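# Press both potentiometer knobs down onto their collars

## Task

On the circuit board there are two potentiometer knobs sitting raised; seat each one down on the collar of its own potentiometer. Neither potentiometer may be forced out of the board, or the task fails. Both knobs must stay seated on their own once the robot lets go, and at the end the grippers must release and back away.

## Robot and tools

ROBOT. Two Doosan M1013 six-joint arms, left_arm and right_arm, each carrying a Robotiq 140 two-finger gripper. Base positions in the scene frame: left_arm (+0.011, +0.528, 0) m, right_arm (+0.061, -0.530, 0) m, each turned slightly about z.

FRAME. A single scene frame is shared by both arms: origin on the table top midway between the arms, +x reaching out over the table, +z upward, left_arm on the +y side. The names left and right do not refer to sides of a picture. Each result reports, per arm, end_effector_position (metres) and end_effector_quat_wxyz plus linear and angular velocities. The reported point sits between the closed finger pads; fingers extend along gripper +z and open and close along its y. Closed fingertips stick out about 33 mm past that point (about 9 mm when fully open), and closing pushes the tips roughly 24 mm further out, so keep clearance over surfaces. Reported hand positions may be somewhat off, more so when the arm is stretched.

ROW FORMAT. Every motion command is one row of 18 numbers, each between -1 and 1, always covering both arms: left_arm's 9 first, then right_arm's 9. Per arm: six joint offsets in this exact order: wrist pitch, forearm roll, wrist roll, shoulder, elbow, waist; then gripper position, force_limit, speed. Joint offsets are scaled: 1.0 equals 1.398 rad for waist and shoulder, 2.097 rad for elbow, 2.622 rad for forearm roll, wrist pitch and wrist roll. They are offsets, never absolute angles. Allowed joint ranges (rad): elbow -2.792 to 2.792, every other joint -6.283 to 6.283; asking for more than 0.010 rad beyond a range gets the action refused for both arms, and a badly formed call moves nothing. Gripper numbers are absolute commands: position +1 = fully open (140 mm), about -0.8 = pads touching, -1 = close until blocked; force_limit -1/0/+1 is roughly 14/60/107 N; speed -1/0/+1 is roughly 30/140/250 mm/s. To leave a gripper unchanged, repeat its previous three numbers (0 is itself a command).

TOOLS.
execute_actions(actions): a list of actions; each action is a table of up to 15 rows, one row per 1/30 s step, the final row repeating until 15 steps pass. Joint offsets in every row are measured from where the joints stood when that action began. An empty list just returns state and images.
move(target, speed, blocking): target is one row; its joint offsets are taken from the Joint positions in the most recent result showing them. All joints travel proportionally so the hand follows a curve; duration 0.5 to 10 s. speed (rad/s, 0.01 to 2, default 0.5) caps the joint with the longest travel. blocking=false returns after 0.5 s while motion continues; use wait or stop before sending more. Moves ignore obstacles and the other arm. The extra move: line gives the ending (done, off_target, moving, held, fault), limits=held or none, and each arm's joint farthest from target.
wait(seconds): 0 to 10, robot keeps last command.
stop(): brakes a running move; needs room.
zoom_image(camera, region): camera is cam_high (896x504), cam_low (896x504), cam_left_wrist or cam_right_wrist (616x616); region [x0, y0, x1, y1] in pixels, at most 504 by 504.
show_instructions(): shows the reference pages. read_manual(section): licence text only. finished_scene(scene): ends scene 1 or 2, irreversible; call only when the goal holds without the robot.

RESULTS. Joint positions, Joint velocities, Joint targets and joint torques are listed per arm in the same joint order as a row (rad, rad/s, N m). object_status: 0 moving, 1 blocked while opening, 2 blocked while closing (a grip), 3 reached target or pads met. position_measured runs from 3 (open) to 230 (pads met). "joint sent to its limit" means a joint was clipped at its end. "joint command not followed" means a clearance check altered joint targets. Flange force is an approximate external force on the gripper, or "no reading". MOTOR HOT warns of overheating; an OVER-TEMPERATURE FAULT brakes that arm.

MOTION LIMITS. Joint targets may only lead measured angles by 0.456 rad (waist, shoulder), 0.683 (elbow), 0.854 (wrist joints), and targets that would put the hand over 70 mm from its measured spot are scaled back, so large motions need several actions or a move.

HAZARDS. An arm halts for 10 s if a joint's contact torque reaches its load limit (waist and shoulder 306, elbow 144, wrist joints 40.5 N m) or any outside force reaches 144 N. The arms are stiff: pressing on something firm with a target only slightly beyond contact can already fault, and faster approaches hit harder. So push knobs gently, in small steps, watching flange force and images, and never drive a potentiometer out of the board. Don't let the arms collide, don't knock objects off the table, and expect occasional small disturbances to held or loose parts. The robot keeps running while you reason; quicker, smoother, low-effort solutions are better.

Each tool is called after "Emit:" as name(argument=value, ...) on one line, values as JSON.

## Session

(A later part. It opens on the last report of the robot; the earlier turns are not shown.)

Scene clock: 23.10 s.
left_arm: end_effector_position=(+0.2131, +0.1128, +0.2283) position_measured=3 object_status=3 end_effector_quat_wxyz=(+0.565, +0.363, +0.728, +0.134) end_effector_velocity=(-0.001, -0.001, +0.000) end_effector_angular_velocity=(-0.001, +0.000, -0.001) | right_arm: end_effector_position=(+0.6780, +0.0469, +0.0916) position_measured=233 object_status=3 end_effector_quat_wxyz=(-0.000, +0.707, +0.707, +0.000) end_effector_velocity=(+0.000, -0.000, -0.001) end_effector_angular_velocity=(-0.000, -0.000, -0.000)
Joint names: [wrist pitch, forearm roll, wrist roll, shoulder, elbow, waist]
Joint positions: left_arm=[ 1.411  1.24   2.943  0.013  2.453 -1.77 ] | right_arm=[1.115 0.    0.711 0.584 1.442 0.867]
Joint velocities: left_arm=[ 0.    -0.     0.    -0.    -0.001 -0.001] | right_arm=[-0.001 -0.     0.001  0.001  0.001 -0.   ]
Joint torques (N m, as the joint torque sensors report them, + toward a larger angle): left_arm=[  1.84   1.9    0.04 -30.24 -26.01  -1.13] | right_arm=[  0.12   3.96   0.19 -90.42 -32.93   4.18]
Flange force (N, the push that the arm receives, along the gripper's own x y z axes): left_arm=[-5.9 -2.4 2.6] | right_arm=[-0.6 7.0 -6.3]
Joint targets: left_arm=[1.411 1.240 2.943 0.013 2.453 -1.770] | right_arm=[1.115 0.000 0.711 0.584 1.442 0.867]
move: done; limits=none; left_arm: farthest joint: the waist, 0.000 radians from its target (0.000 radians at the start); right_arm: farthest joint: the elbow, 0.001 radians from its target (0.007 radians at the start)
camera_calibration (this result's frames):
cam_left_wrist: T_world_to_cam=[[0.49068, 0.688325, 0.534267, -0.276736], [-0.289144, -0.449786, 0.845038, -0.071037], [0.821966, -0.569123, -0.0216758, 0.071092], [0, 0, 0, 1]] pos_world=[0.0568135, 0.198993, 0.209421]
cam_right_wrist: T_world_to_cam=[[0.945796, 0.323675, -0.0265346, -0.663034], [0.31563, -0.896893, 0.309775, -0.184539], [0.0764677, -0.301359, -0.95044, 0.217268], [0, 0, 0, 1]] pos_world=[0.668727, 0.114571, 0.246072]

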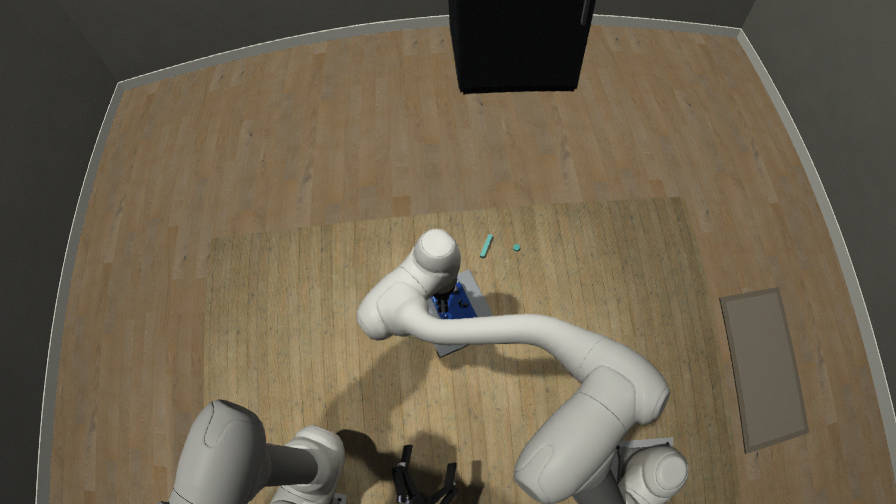

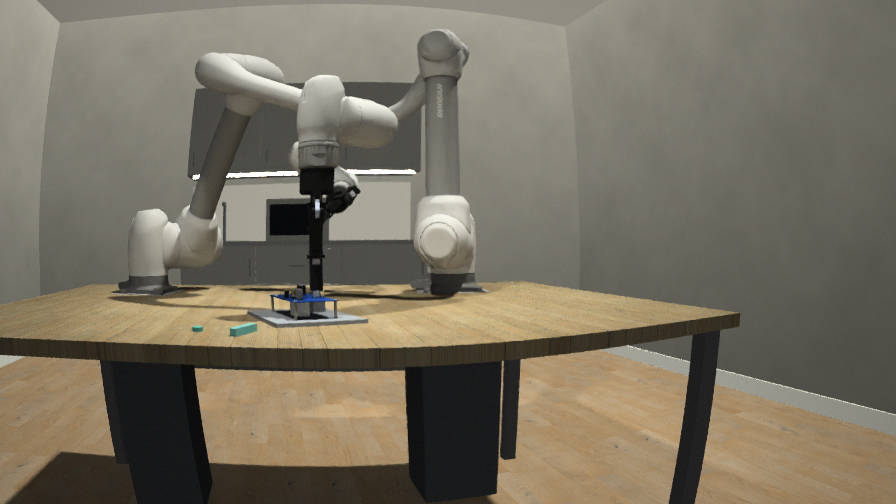

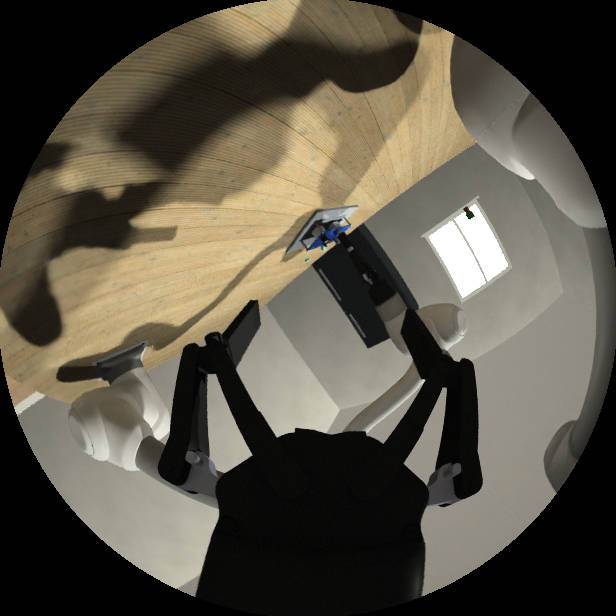

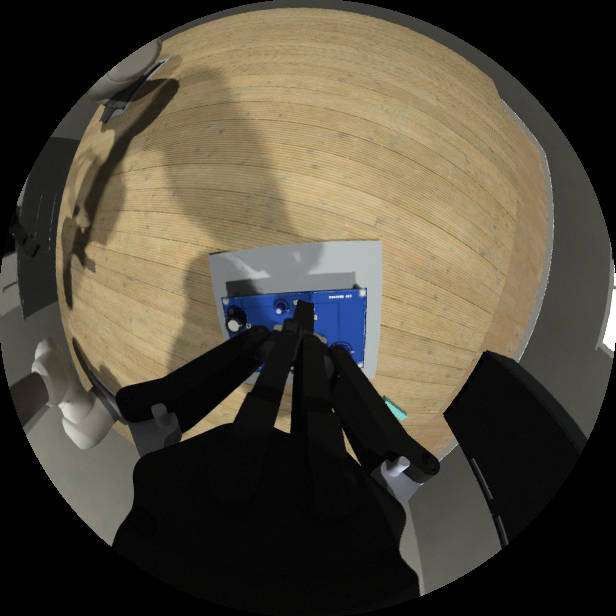

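Emit:
wait(seconds=0.2)

Emit:
wait(seconds=0.2)

Scene clock: 23.70 s.
left_arm: end_effector_position=(+0.2131, +0.1128, +0.2283) position_measured=3 object_status=3 end_effector_quat_wxyz=(+0.565, +0.363, +0.728, +0.134) end_effector_velocity=(-0.000, -0.001, +0.000) end_effector_angular_velocity=(-0.002, +0.001, +0.000) | right_arm: end_effector_position=(+0.6780, +0.0469, +0.0915) position_measured=233 object_status=3 end_effector_quat_wxyz=(-0.000, +0.707, +0.707, +0.000) end_effector_velocity=(-0.000, +0.000, +0.000) end_effector_angular_velocity=(+0.001, +0.000, +0.000)
Joint names: [wrist pitch, forearm roll, wrist roll, shoulder, elbow, waist]
Joint positions: left_arm=[ 1.411  1.24   2.943  0.013  2.453 -1.77 ] | right_arm=[1.115 0.    0.711 0.584 1.442 0.867]
Joint velocities: left_arm=[-0.     0.    -0.    -0.    -0.001  0.   ] | right_arm=[-0.     0.001 -0.001 -0.    -0.     0.   ]
Joint torques (N m, as the joint torque sensors report them, + toward a larger angle): left_arm=[  1.79   1.91   0.13 -27.83 -26.78  -0.27] | right_arm=[ -0.13   4.09  -0.17 -91.46 -34.13   3.83]
Flange force (N, the push that the arm receives, along the gripper's own x y z axes): left_arm=[-4.8 4.1 -0.4] | right_arm=[-0.7 5.6 -5.1]
Joint targets: left_arm=[1.411 1.240 2.943 0.013 2.453 -1.770] | right_arm=[1.115 0.000 0.711 0.584 1.442 0.867]
wait: 0.20 s; at rest from the start
camera_calibration (this result's frames):
cam_left_wrist: T_world_to_cam=[[0.49068, 0.688325, 0.534267, -0.276735], [-0.289144, -0.449786, 0.845038, -0.071037], [0.821966, -0.569123, -0.0216759, 0.071092], [0, 0, 0, 1]] pos_world=[0.0568135, 0.198993, 0.209421]
cam_right_wrist: T_world_to_cam=[[0.945796, 0.323675, -0.0265435, -0.66303], [0.315633, -0.896891, 0.309778, -0.18452], [0.0764607, -0.301364, -0.950438, 0.217202], [0, 0, 0, 1]] pos_world=[0.668724, 0.114569, 0.245998]

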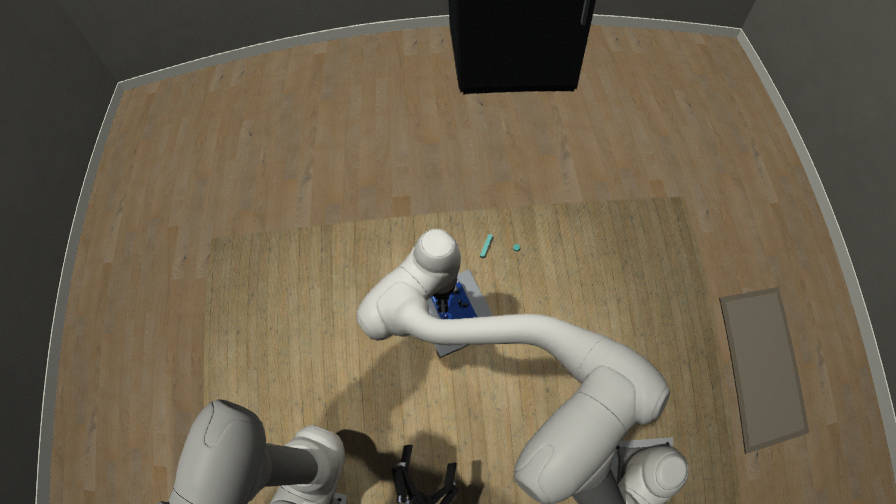

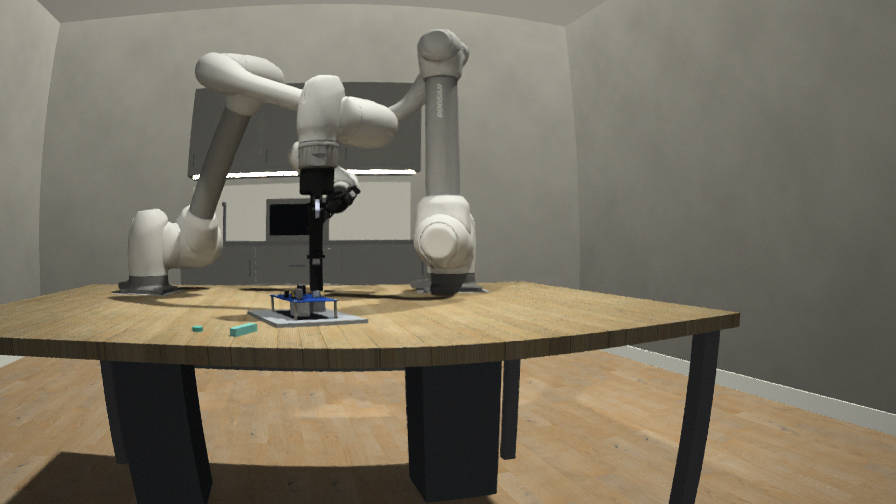

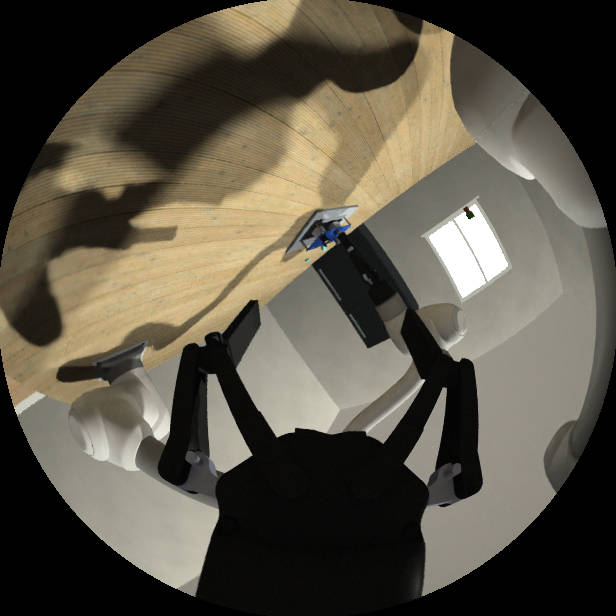

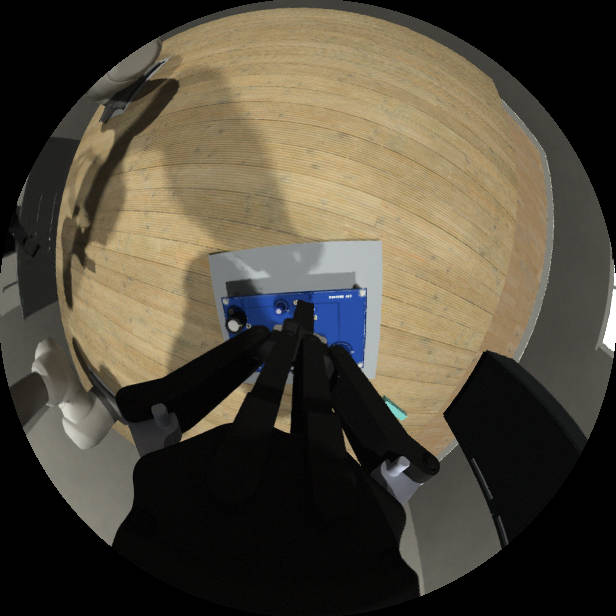

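Scene clock: 23.90 s.
left_arm: end_effector_position=(+0.2131, +0.1128, +0.2283) position_measured=3 object_status=3 end_effector_quat_wxyz=(+0.565, +0.363, +0.728, +0.134) end_effector_velocity=(-0.000, +0.000, -0.000) end_effector_angular_velocity=(+0.001, -0.000, -0.001) | right_arm: end_effector_position=(+0.6780, +0.0469, +0.0915) position_measured=233 object_status=3 end_effector_quat_wxyz=(-0.000, +0.707, +0.707, +0.000) end_effector_velocity=(-0.000, -0.000, -0.000) end_effector_angular_velocity=(-0.000, -0.000, +0.000)
Joint names: [wrist pitch, forearm roll, wrist roll, shoulder, elbow, waist]
Joint positions: left_arm=[ 1.411  1.24   2.943  0.013  2.453 -1.77 ] | right_arm=[1.115 0.    0.711 0.584 1.442 0.867]
Joint velocities: left_arm=[-0.     0.     0.     0.     0.001 -0.001] | right_arm=[-0. -0.  0. -0.  0.  0.]
Joint torques (N m, as the joint torque sensors report them, + toward a larger angle): left_arm=[  1.95   1.88   0.11 -28.97 -25.8   -2.25] | right_arm=[  0.15   4.2    0.07 -93.57 -33.83   4.84]
Flange force (N, the push that the arm receives, along the gripper's own x y z axes): left_arm=[-7.2 0.7 5.2] | right_arm=[0.6 9.2 -3.2]
Joint targets: left_arm=[1.411 1.240 2.943 0.013 2.453 -1.770] | right_arm=[1.115 0.000 0.711 0.584 1.442 0.867]
wait: 0.20 s; at rest by 0.17 s
camera_calibration (this result's frames):
cam_left_wrist: T_world_to_cam=[[0.49068, 0.688325, 0.534267, -0.276735], [-0.289144, -0.449786, 0.845038, -0.071037], [0.821966, -0.569123, -0.0216757, 0.0710921], [0, 0, 0, 1]] pos_world=[0.0568134, 0.198993, 0.209421]
cam_right_wrist: T_world_to_cam=[[0.945796, 0.323675, -0.0265438, -0.66303], [0.315633, -0.896891, 0.309778, -0.18452], [0.0764605, -0.301365, -0.950438, 0.217202], [0, 0, 0, 1]] pos_world=[0.668724, 0.114569, 0.245998]

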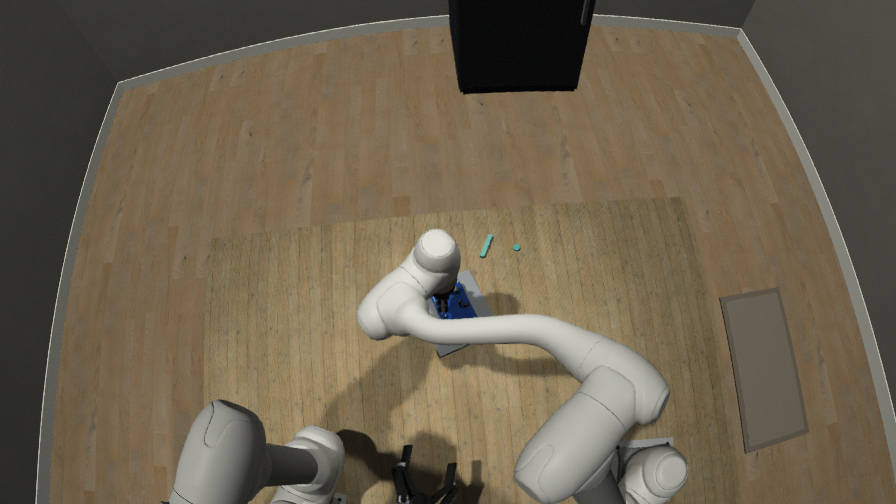

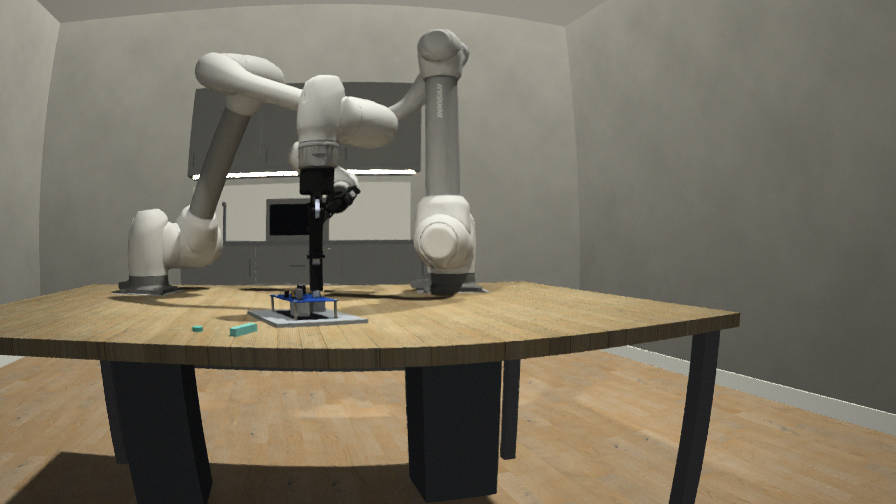

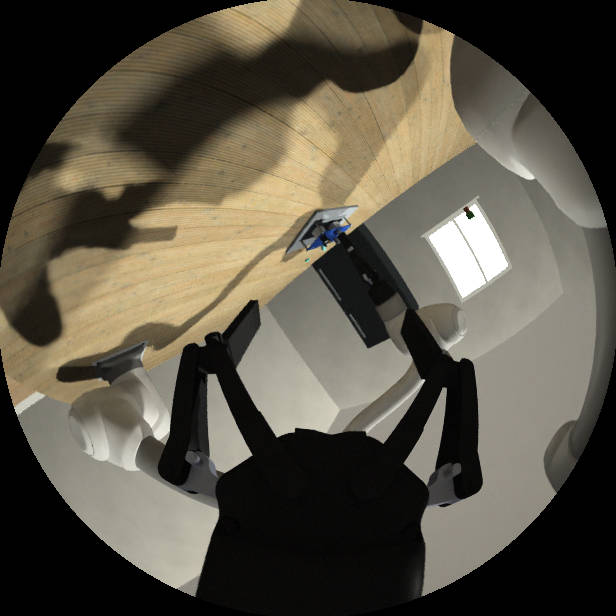

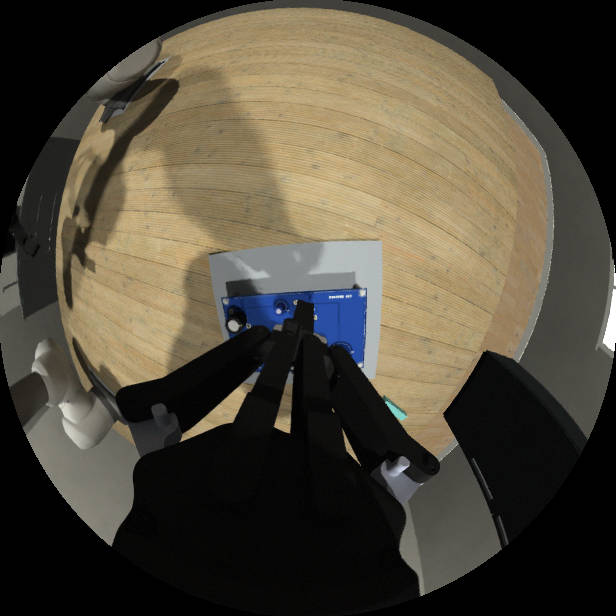

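Emit:
execute_actions(actions=[])

Scene clock: 24.43 s.
left_arm: end_effector_position=(+0.2131, +0.1128, +0.2283) position_measured=3 object_status=3 end_effector_quat_wxyz=(+0.565, +0.363, +0.728, +0.134) end_effector_velocity=(-0.000, +0.000, -0.000) end_effector_angular_velocity=(+0.001, -0.000, -0.000) | right_arm: end_effector_position=(+0.6780, +0.0469, +0.0915) position_measured=233 object_status=3 end_effector_quat_wxyz=(-0.000, +0.707, +0.707, +0.000) end_effector_velocity=(-0.000, +0.000, +0.000) end_effector_angular_velocity=(+0.000, +0.000, +0.000)
Joint names: [wrist pitch, forearm roll, wrist roll, shoulder, elbow, waist]
Joint positions: left_arm=[ 1.411  1.24   2.943  0.013  2.453 -1.77 ] | right_arm=[1.115 0.    0.711 0.584 1.442 0.867]
Joint velocities: left_arm=[ 0.    -0.     0.     0.001  0.    -0.   ] | right_arm=[-0.  0. -0. -0.  0.  0.]
Joint torques (N m, as the joint torque sensors report them, + toward a larger angle): left_arm=[  1.92   2.04  -0.01 -28.99 -26.37  -0.7 ] | right_arm=[  0.41   3.64  -0.02 -92.72 -34.23   3.82]
Flange force (N, the push that the arm receives, along the gripper's own x y z axes): left_arm=[-5.6 1.2 1.0] | right_arm=[-0.1 6.5 -3.1]
Joint targets: left_arm=[1.411 1.240 2.943 0.013 2.453 -1.770] | right_arm=[1.115 0.000 0.711 0.584 1.442 0.867]
camera_calibration (this result's frames):
cam_left_wrist: T_world_to_cam=[[0.49068, 0.688325, 0.534267, -0.276736], [-0.289144, -0.449786, 0.845038, -0.0710369], [0.821967, -0.569123, -0.0216758, 0.071092], [0, 0, 0, 1]] pos_world=[0.0568135, 0.198993, 0.209421]
cam_right_wrist: T_world_to_cam=[[0.945796, 0.323675, -0.0265443, -0.66303], [0.315633, -0.896891, 0.309778, -0.18452], [0.0764602, -0.301365, -0.950438, 0.217202], [0, 0, 0, 1]] pos_world=[0.668724, 0.114569, 0.245997]

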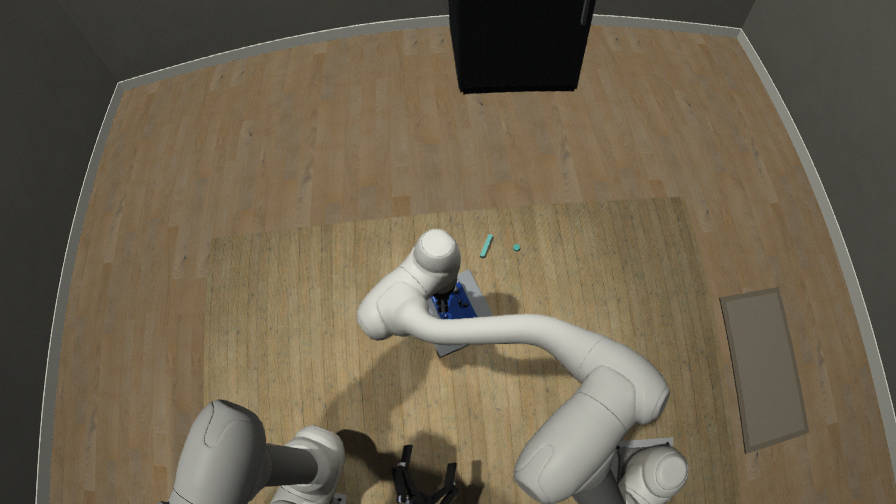

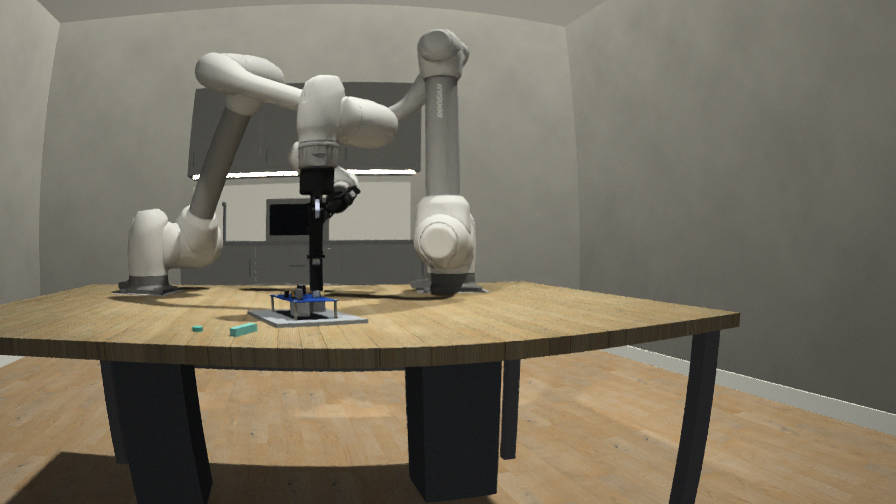

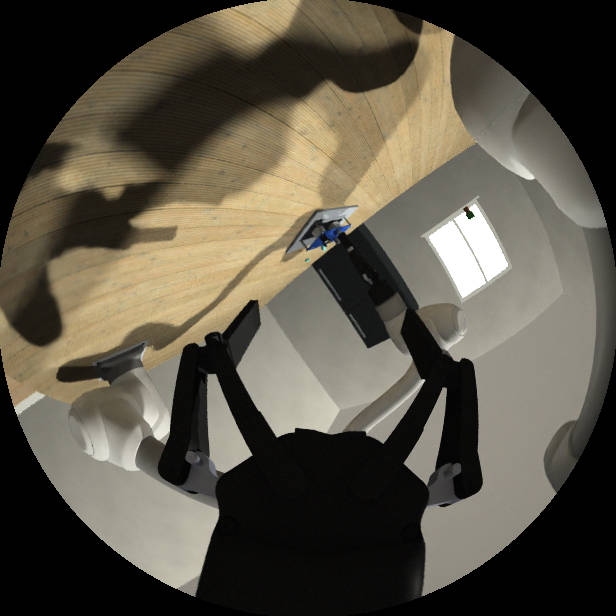

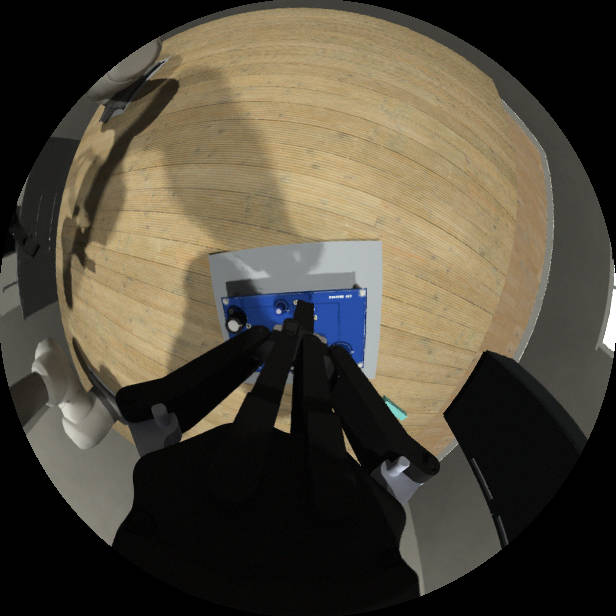

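Emit:
move(target=[0,0,0,0,0,0,1,0,0,-0.00035,0,0,0.0003,0.00024,0,-1,0,0], speed=0.01)

Scene clock: 25.23 s.
left_arm: end_effector_position=(+0.2131, +0.1128, +0.2283) position_measured=3 object_status=3 end_effector_quat_wxyz=(+0.565, +0.363, +0.728, +0.134) end_effector_velocity=(+0.000, +0.000, -0.000) end_effector_angular_velocity=(-0.001, +0.000, +0.000) | right_arm: end_effector_position=(+0.6780, +0.0469, +0.0909) position_measured=233 object_status=3 end_effector_quat_wxyz=(-0.000, +0.707, +0.707, +0.000) end_effector_velocity=(+0.000, +0.000, +0.000) end_effector_angular_velocity=(+0.000, +0.000, -0.001)
Joint names: [wrist pitch, forearm roll, wrist roll, shoulder, elbow, waist]
Joint positions: left_arm=[ 1.411  1.24   2.943  0.013  2.453 -1.77 ] | right_arm=[1.114 0.    0.711 0.584 1.442 0.867]
Joint velocities: left_arm=[-0.    -0.    -0.001 -0.     0.    -0.   ] | right_arm=[ 0.     0.     0.001  0.    -0.    -0.   ]
Joint torques (N m, as the joint torque sensors report them, + toward a larger angle): left_arm=[  1.88   1.88  -0.04 -28.46 -26.28  -0.89] | right_arm=[  0.03   3.9    0.49 -92.82 -34.65   0.54]
Flange force (N, the push that the arm receives, along the gripper's own x y z axes): left_arm=[-6.1 2.4 1.4] | right_arm=[2.0 3.9 -3.4]
Joint targets: left_arm=[1.411 1.240 2.943 0.013 2.453 -1.770] | right_arm=[1.114 0.000 0.711 0.585 1.442 0.867]
move: done; limits=none; left_arm: farthest joint: the waist, 0.000 radians from its target (0.000 radians at the start); right_arm: farthest joint: the waist, 0.000 radians from its target (0.000 radians at the start)
camera_calibration (this result's frames):
cam_left_wrist: T_world_to_cam=[[0.49068, 0.688325, 0.534267, -0.276736], [-0.289144, -0.449786, 0.845038, -0.0710369], [0.821966, -0.569123, -0.0216757, 0.071092], [0, 0, 0, 1]] pos_world=[0.0568135, 0.198993, 0.209421]
cam_right_wrist: T_world_to_cam=[[0.945796, 0.323675, -0.026548, -0.663035], [0.315634, -0.89689, 0.30978, -0.184341], [0.0764573, -0.301368, -0.950438, 0.216638], [0, 0, 0, 1]] pos_world=[0.668716, 0.114562, 0.245404]

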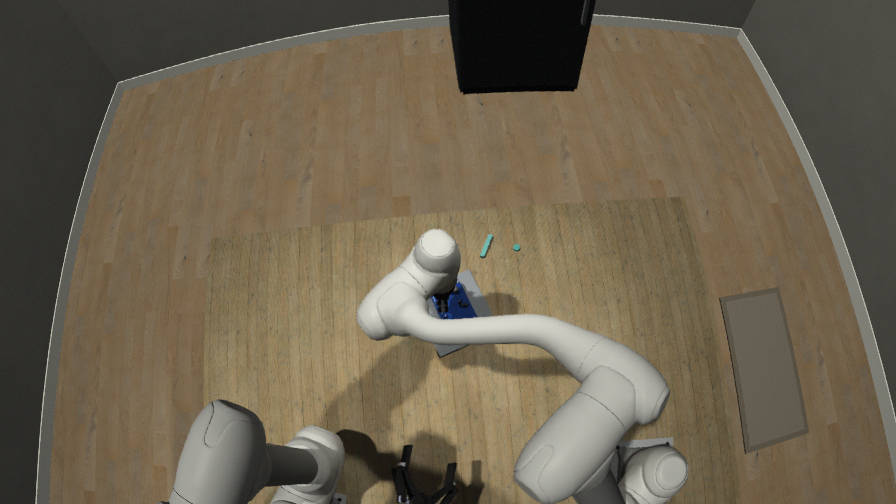

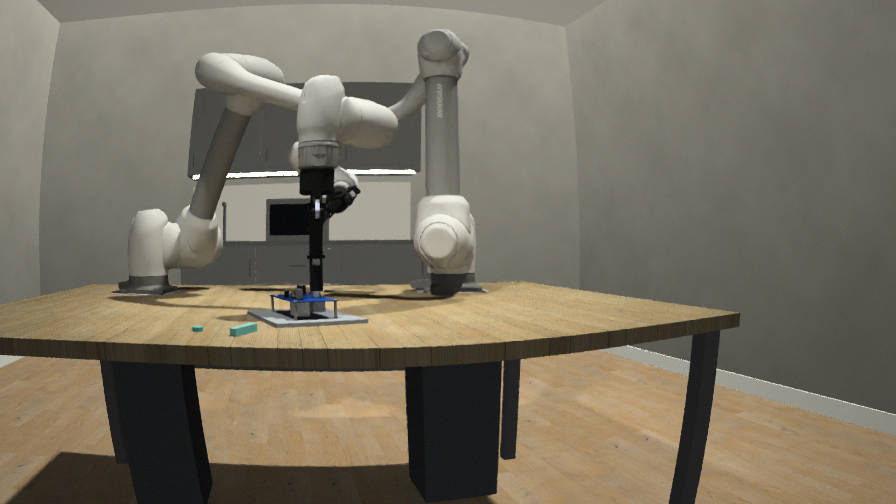

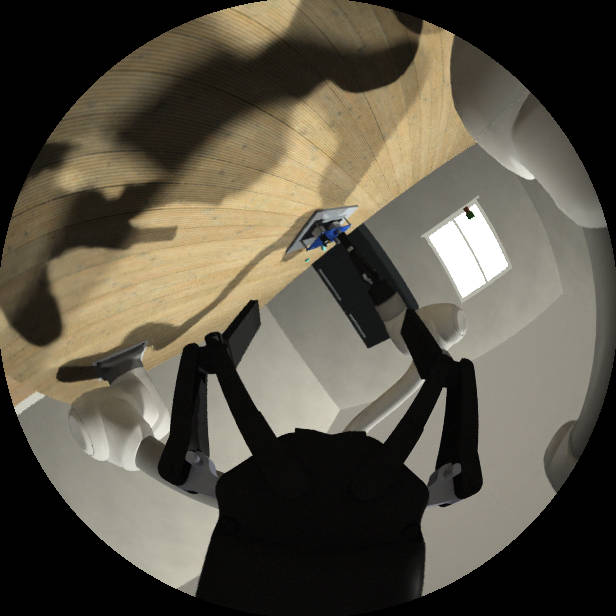

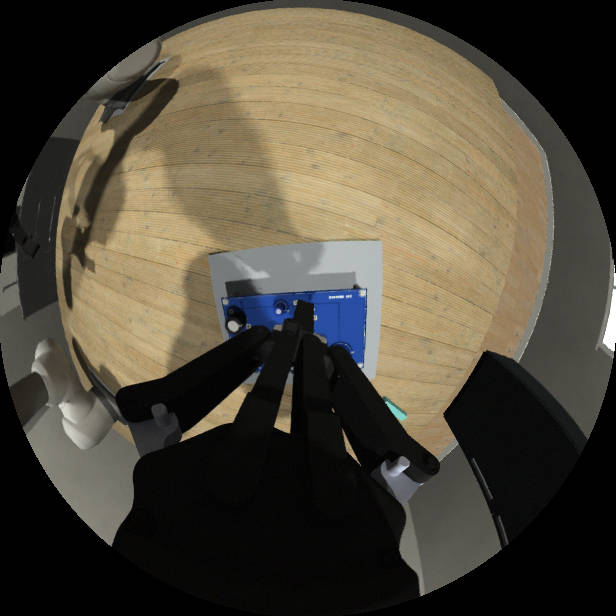

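Emit:
zoom_image(camera="cam_low", region=[290, 270, 340, 310])

Emit:
wait(seconds=0.2)

Region (290, 270, 340, 310) of cam_low's 896x504 image, scaled by 10.080, with more detail than that image has; it fills the top 403 rows of this view, and the rest is white.

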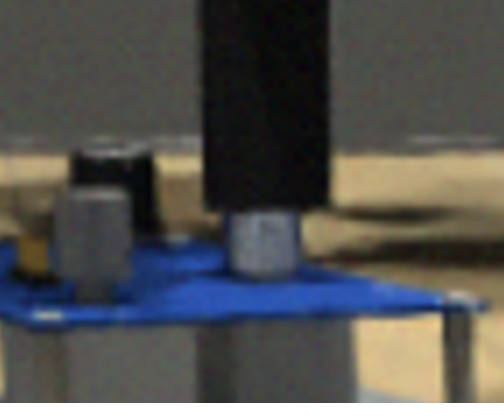

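Scene clock: 25.53 s.
left_arm: end_effector_position=(+0.2131, +0.1128, +0.2283) position_measured=3 object_status=3 end_effector_quat_wxyz=(+0.565, +0.363, +0.728, +0.134) end_effector_velocity=(-0.001, -0.001, +0.000) end_effector_angular_velocity=(-0.001, +0.001, -0.000) | right_arm: end_effector_position=(+0.6780, +0.0469, +0.0909) position_measured=233 object_status=3 end_effector_quat_wxyz=(-0.000, +0.707, +0.707, +0.000) end_effector_velocity=(+0.000, +0.000, +0.000) end_effector_angular_velocity=(+0.001, -0.000, -0.000)
Joint names: [wrist pitch, forearm roll, wrist roll, shoulder, elbow, waist]
Joint positions: left_arm=[ 1.411  1.24   2.943  0.013  2.453 -1.77 ] | right_arm=[1.114 0.    0.711 0.585 1.442 0.867]
Joint velocities: left_arm=[-0.    -0.     0.     0.    -0.002 -0.   ] | right_arm=[-0.  0.  0. -0. -0.  0.]
Joint torques (N m, as the joint torque sensors report them, + toward a larger angle): left_arm=[  1.92   1.87   0.02 -28.58 -26.45  -1.13] | right_arm=[  0.03   4.37   0.28 -92.97 -32.22   2.7 ]
Flange force (N, the push that the arm receives, along the gripper's own x y z axes): left_arm=[-6.1 2.1 2.1] | right_arm=[4.5 10.0 -5.2]
Joint targets: left_arm=[1.411 1.240 2.943 0.013 2.453 -1.770] | right_arm=[1.114 0.000 0.711 0.585 1.442 0.867]
wait: 0.20 s; at rest by 0.07 s
camera_calibration (this result's frames):
cam_left_wrist: T_world_to_cam=[[0.49068, 0.688325, 0.534267, -0.276736], [-0.289144, -0.449786, 0.845038, -0.0710369], [0.821966, -0.569124, -0.0216756, 0.071092], [0, 0, 0, 1]] pos_world=[0.0568135, 0.198993, 0.209421]
cam_right_wrist: T_world_to_cam=[[0.945796, 0.323675, -0.0265489, -0.663034], [0.315634, -0.89689, 0.30978, -0.184337], [0.0764565, -0.301368, -0.950438, 0.216626], [0, 0, 0, 1]] pos_world=[0.668716, 0.114561, 0.245391]

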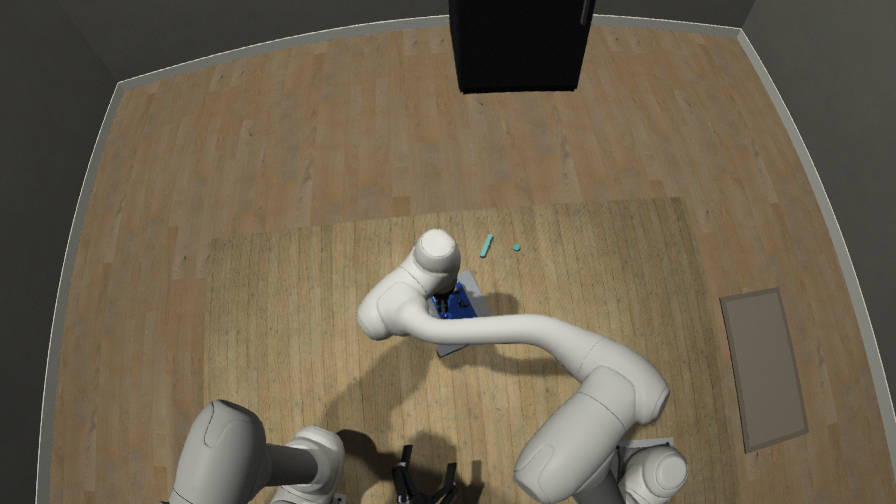

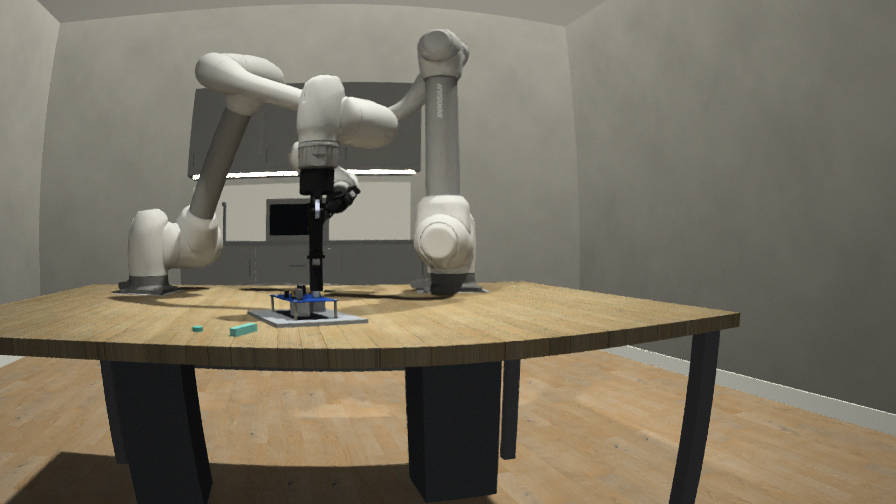

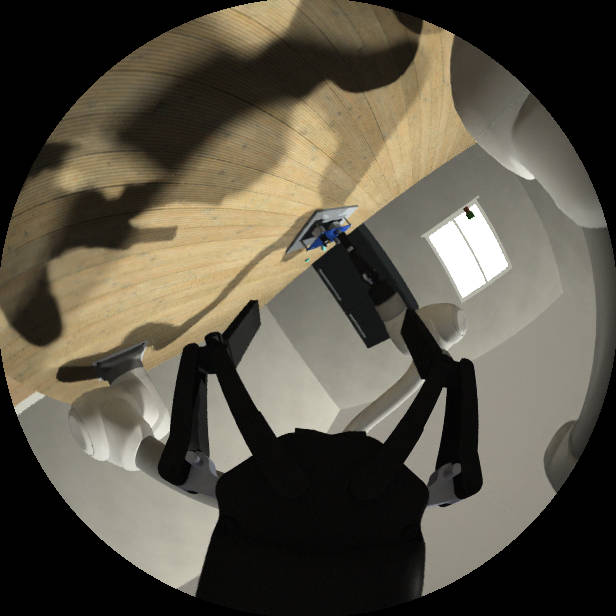

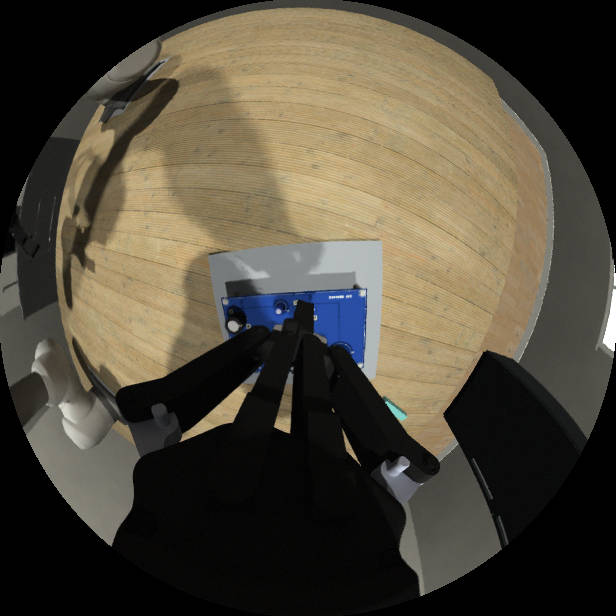

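Emit:
move(target=[0,0,0,0,0,0,1,0,0,0.00463,0,0,-0.00394,-0.00316,0,-1,0,0], speed=0.04)

Emit:
zoom_image(camera="cam_low", region=[290, 270, 340, 310])

Scene clock: 26.43 s.
left_arm: end_effector_position=(+0.2131, +0.1128, +0.2283) position_measured=3 object_status=3 end_effector_quat_wxyz=(+0.565, +0.363, +0.728, +0.134) end_effector_velocity=(+0.000, +0.000, +0.000) end_effector_angular_velocity=(+0.001, -0.001, +0.001) | right_arm: end_effector_position=(+0.6781, +0.0470, +0.0988) position_measured=233 object_status=3 end_effector_quat_wxyz=(-0.000, +0.707, +0.707, +0.000) end_effector_velocity=(-0.000, +0.000, +0.001) end_effector_angular_velocity=(+0.001, +0.000, +0.003)
Joint names: [wrist pitch, forearm roll, wrist roll, shoulder, elbow, waist]
Joint positions: left_arm=[ 1.411  1.24   2.943  0.013  2.453 -1.77 ] | right_arm=[1.126 0.    0.711 0.579 1.436 0.867]
Joint velocities: left_arm=[ 0.001 -0.     0.     0.001 -0.     0.   ] | right_arm=[ 0.001  0.001 -0.003 -0.001 -0.001  0.   ]
Joint torques (N m, as the joint torque sensors report them, + toward a larger angle): left_arm=[  1.84   2.06  -0.01 -28.78 -26.11  -1.12] | right_arm=[  0.08   4.12   0.15 -97.6  -37.58   4.33]
Flange force (N, the push that the arm receives, along the gripper's own x y z axes): left_arm=[-6.4 1.7 1.8] | right_arm=[-0.6 7.1 2.8]
Joint targets: left_arm=[1.411 1.240 2.943 0.013 2.453 -1.770] | right_arm=[1.127 0.000 0.711 0.579 1.436 0.867]
move: done; limits=none; left_arm: farthest joint: the waist, 0.000 radians from its target (0.000 radians at the start); right_arm: farthest joint: the waist, 0.000 radians from its target (0.000 radians at the start)
camera_calibration (this result's frames):
cam_left_wrist: T_world_to_cam=[[0.49068, 0.688325, 0.534267, -0.276736], [-0.289144, -0.449785, 0.845038, -0.0710369], [0.821966, -0.569123, -0.0216755, 0.071092], [0, 0, 0, 1]] pos_world=[0.0568135, 0.198993, 0.209421]
cam_right_wrist: T_world_to_cam=[[0.945795, 0.323677, -0.0265724, -0.662904], [0.315642, -0.896885, 0.309788, -0.186748], [0.0764386, -0.301383, -0.950434, 0.224122], [0, 0, 0, 1]] pos_world=[0.668785, 0.114622, 0.253251]

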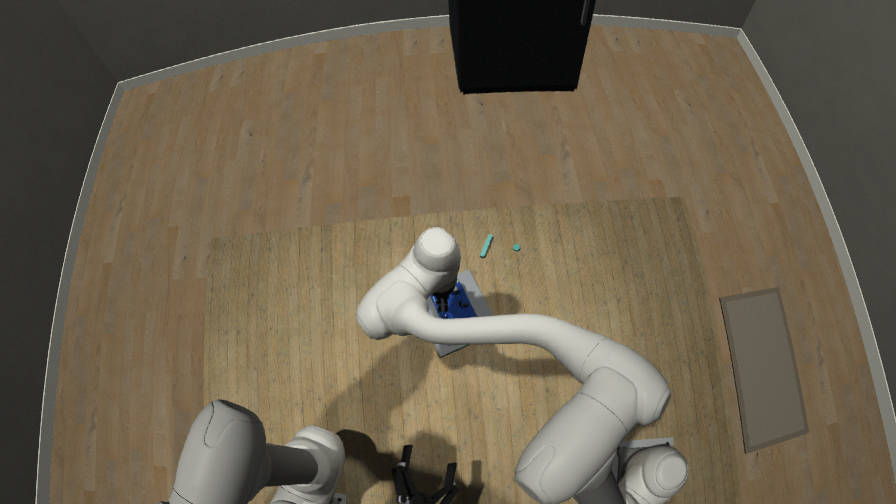

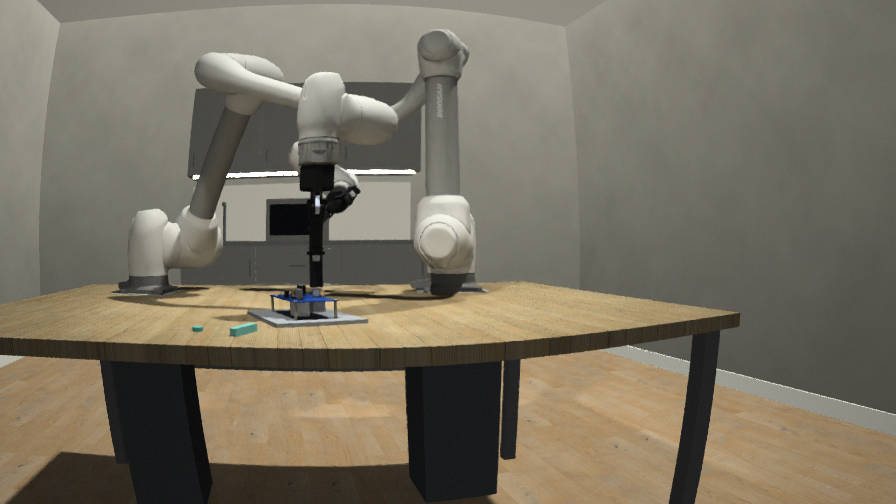

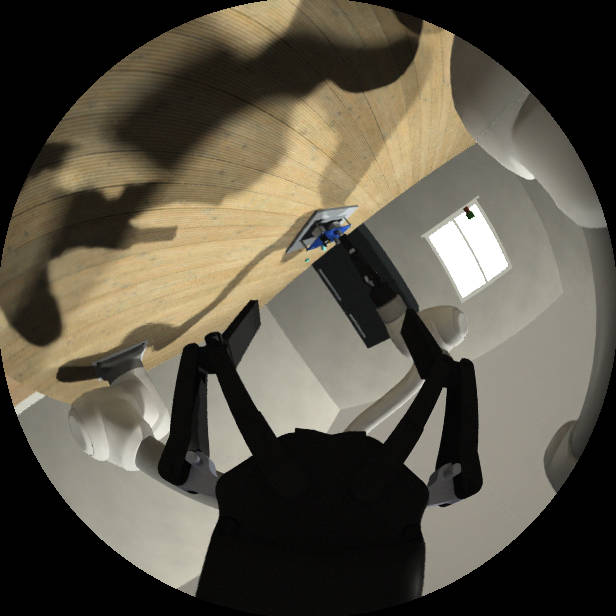

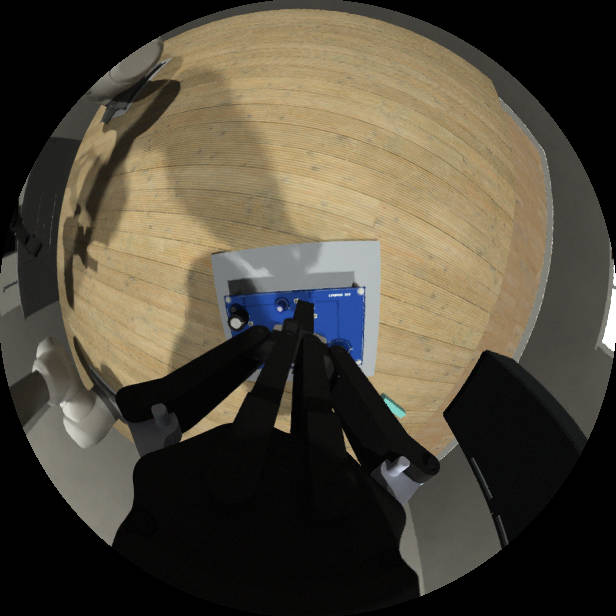

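Region (290, 270, 340, 310) of cam_low's 896x504 image, scaled by 10.080, with more detail than that image has; it fills the top 403 rows of this view, and the rest is white.

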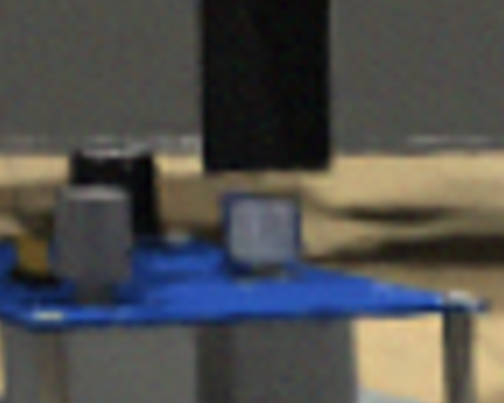

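Emit:
zoom_image(camera="cam_low", region=[305, 282, 329, 304])

Region (305, 282, 329, 304) of cam_low's 896x504 image, scaled by 21.000, with more detail than that image has; it fills the top 462 rows of this view, and the rest is white.

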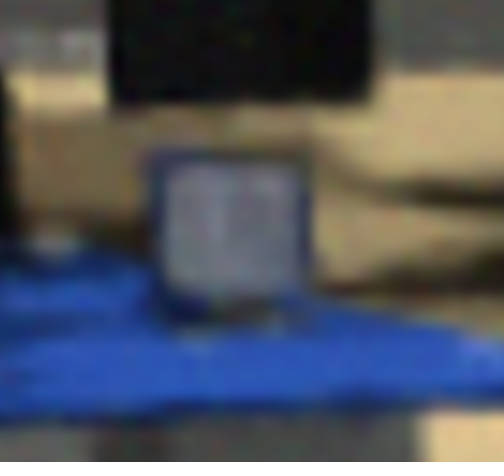

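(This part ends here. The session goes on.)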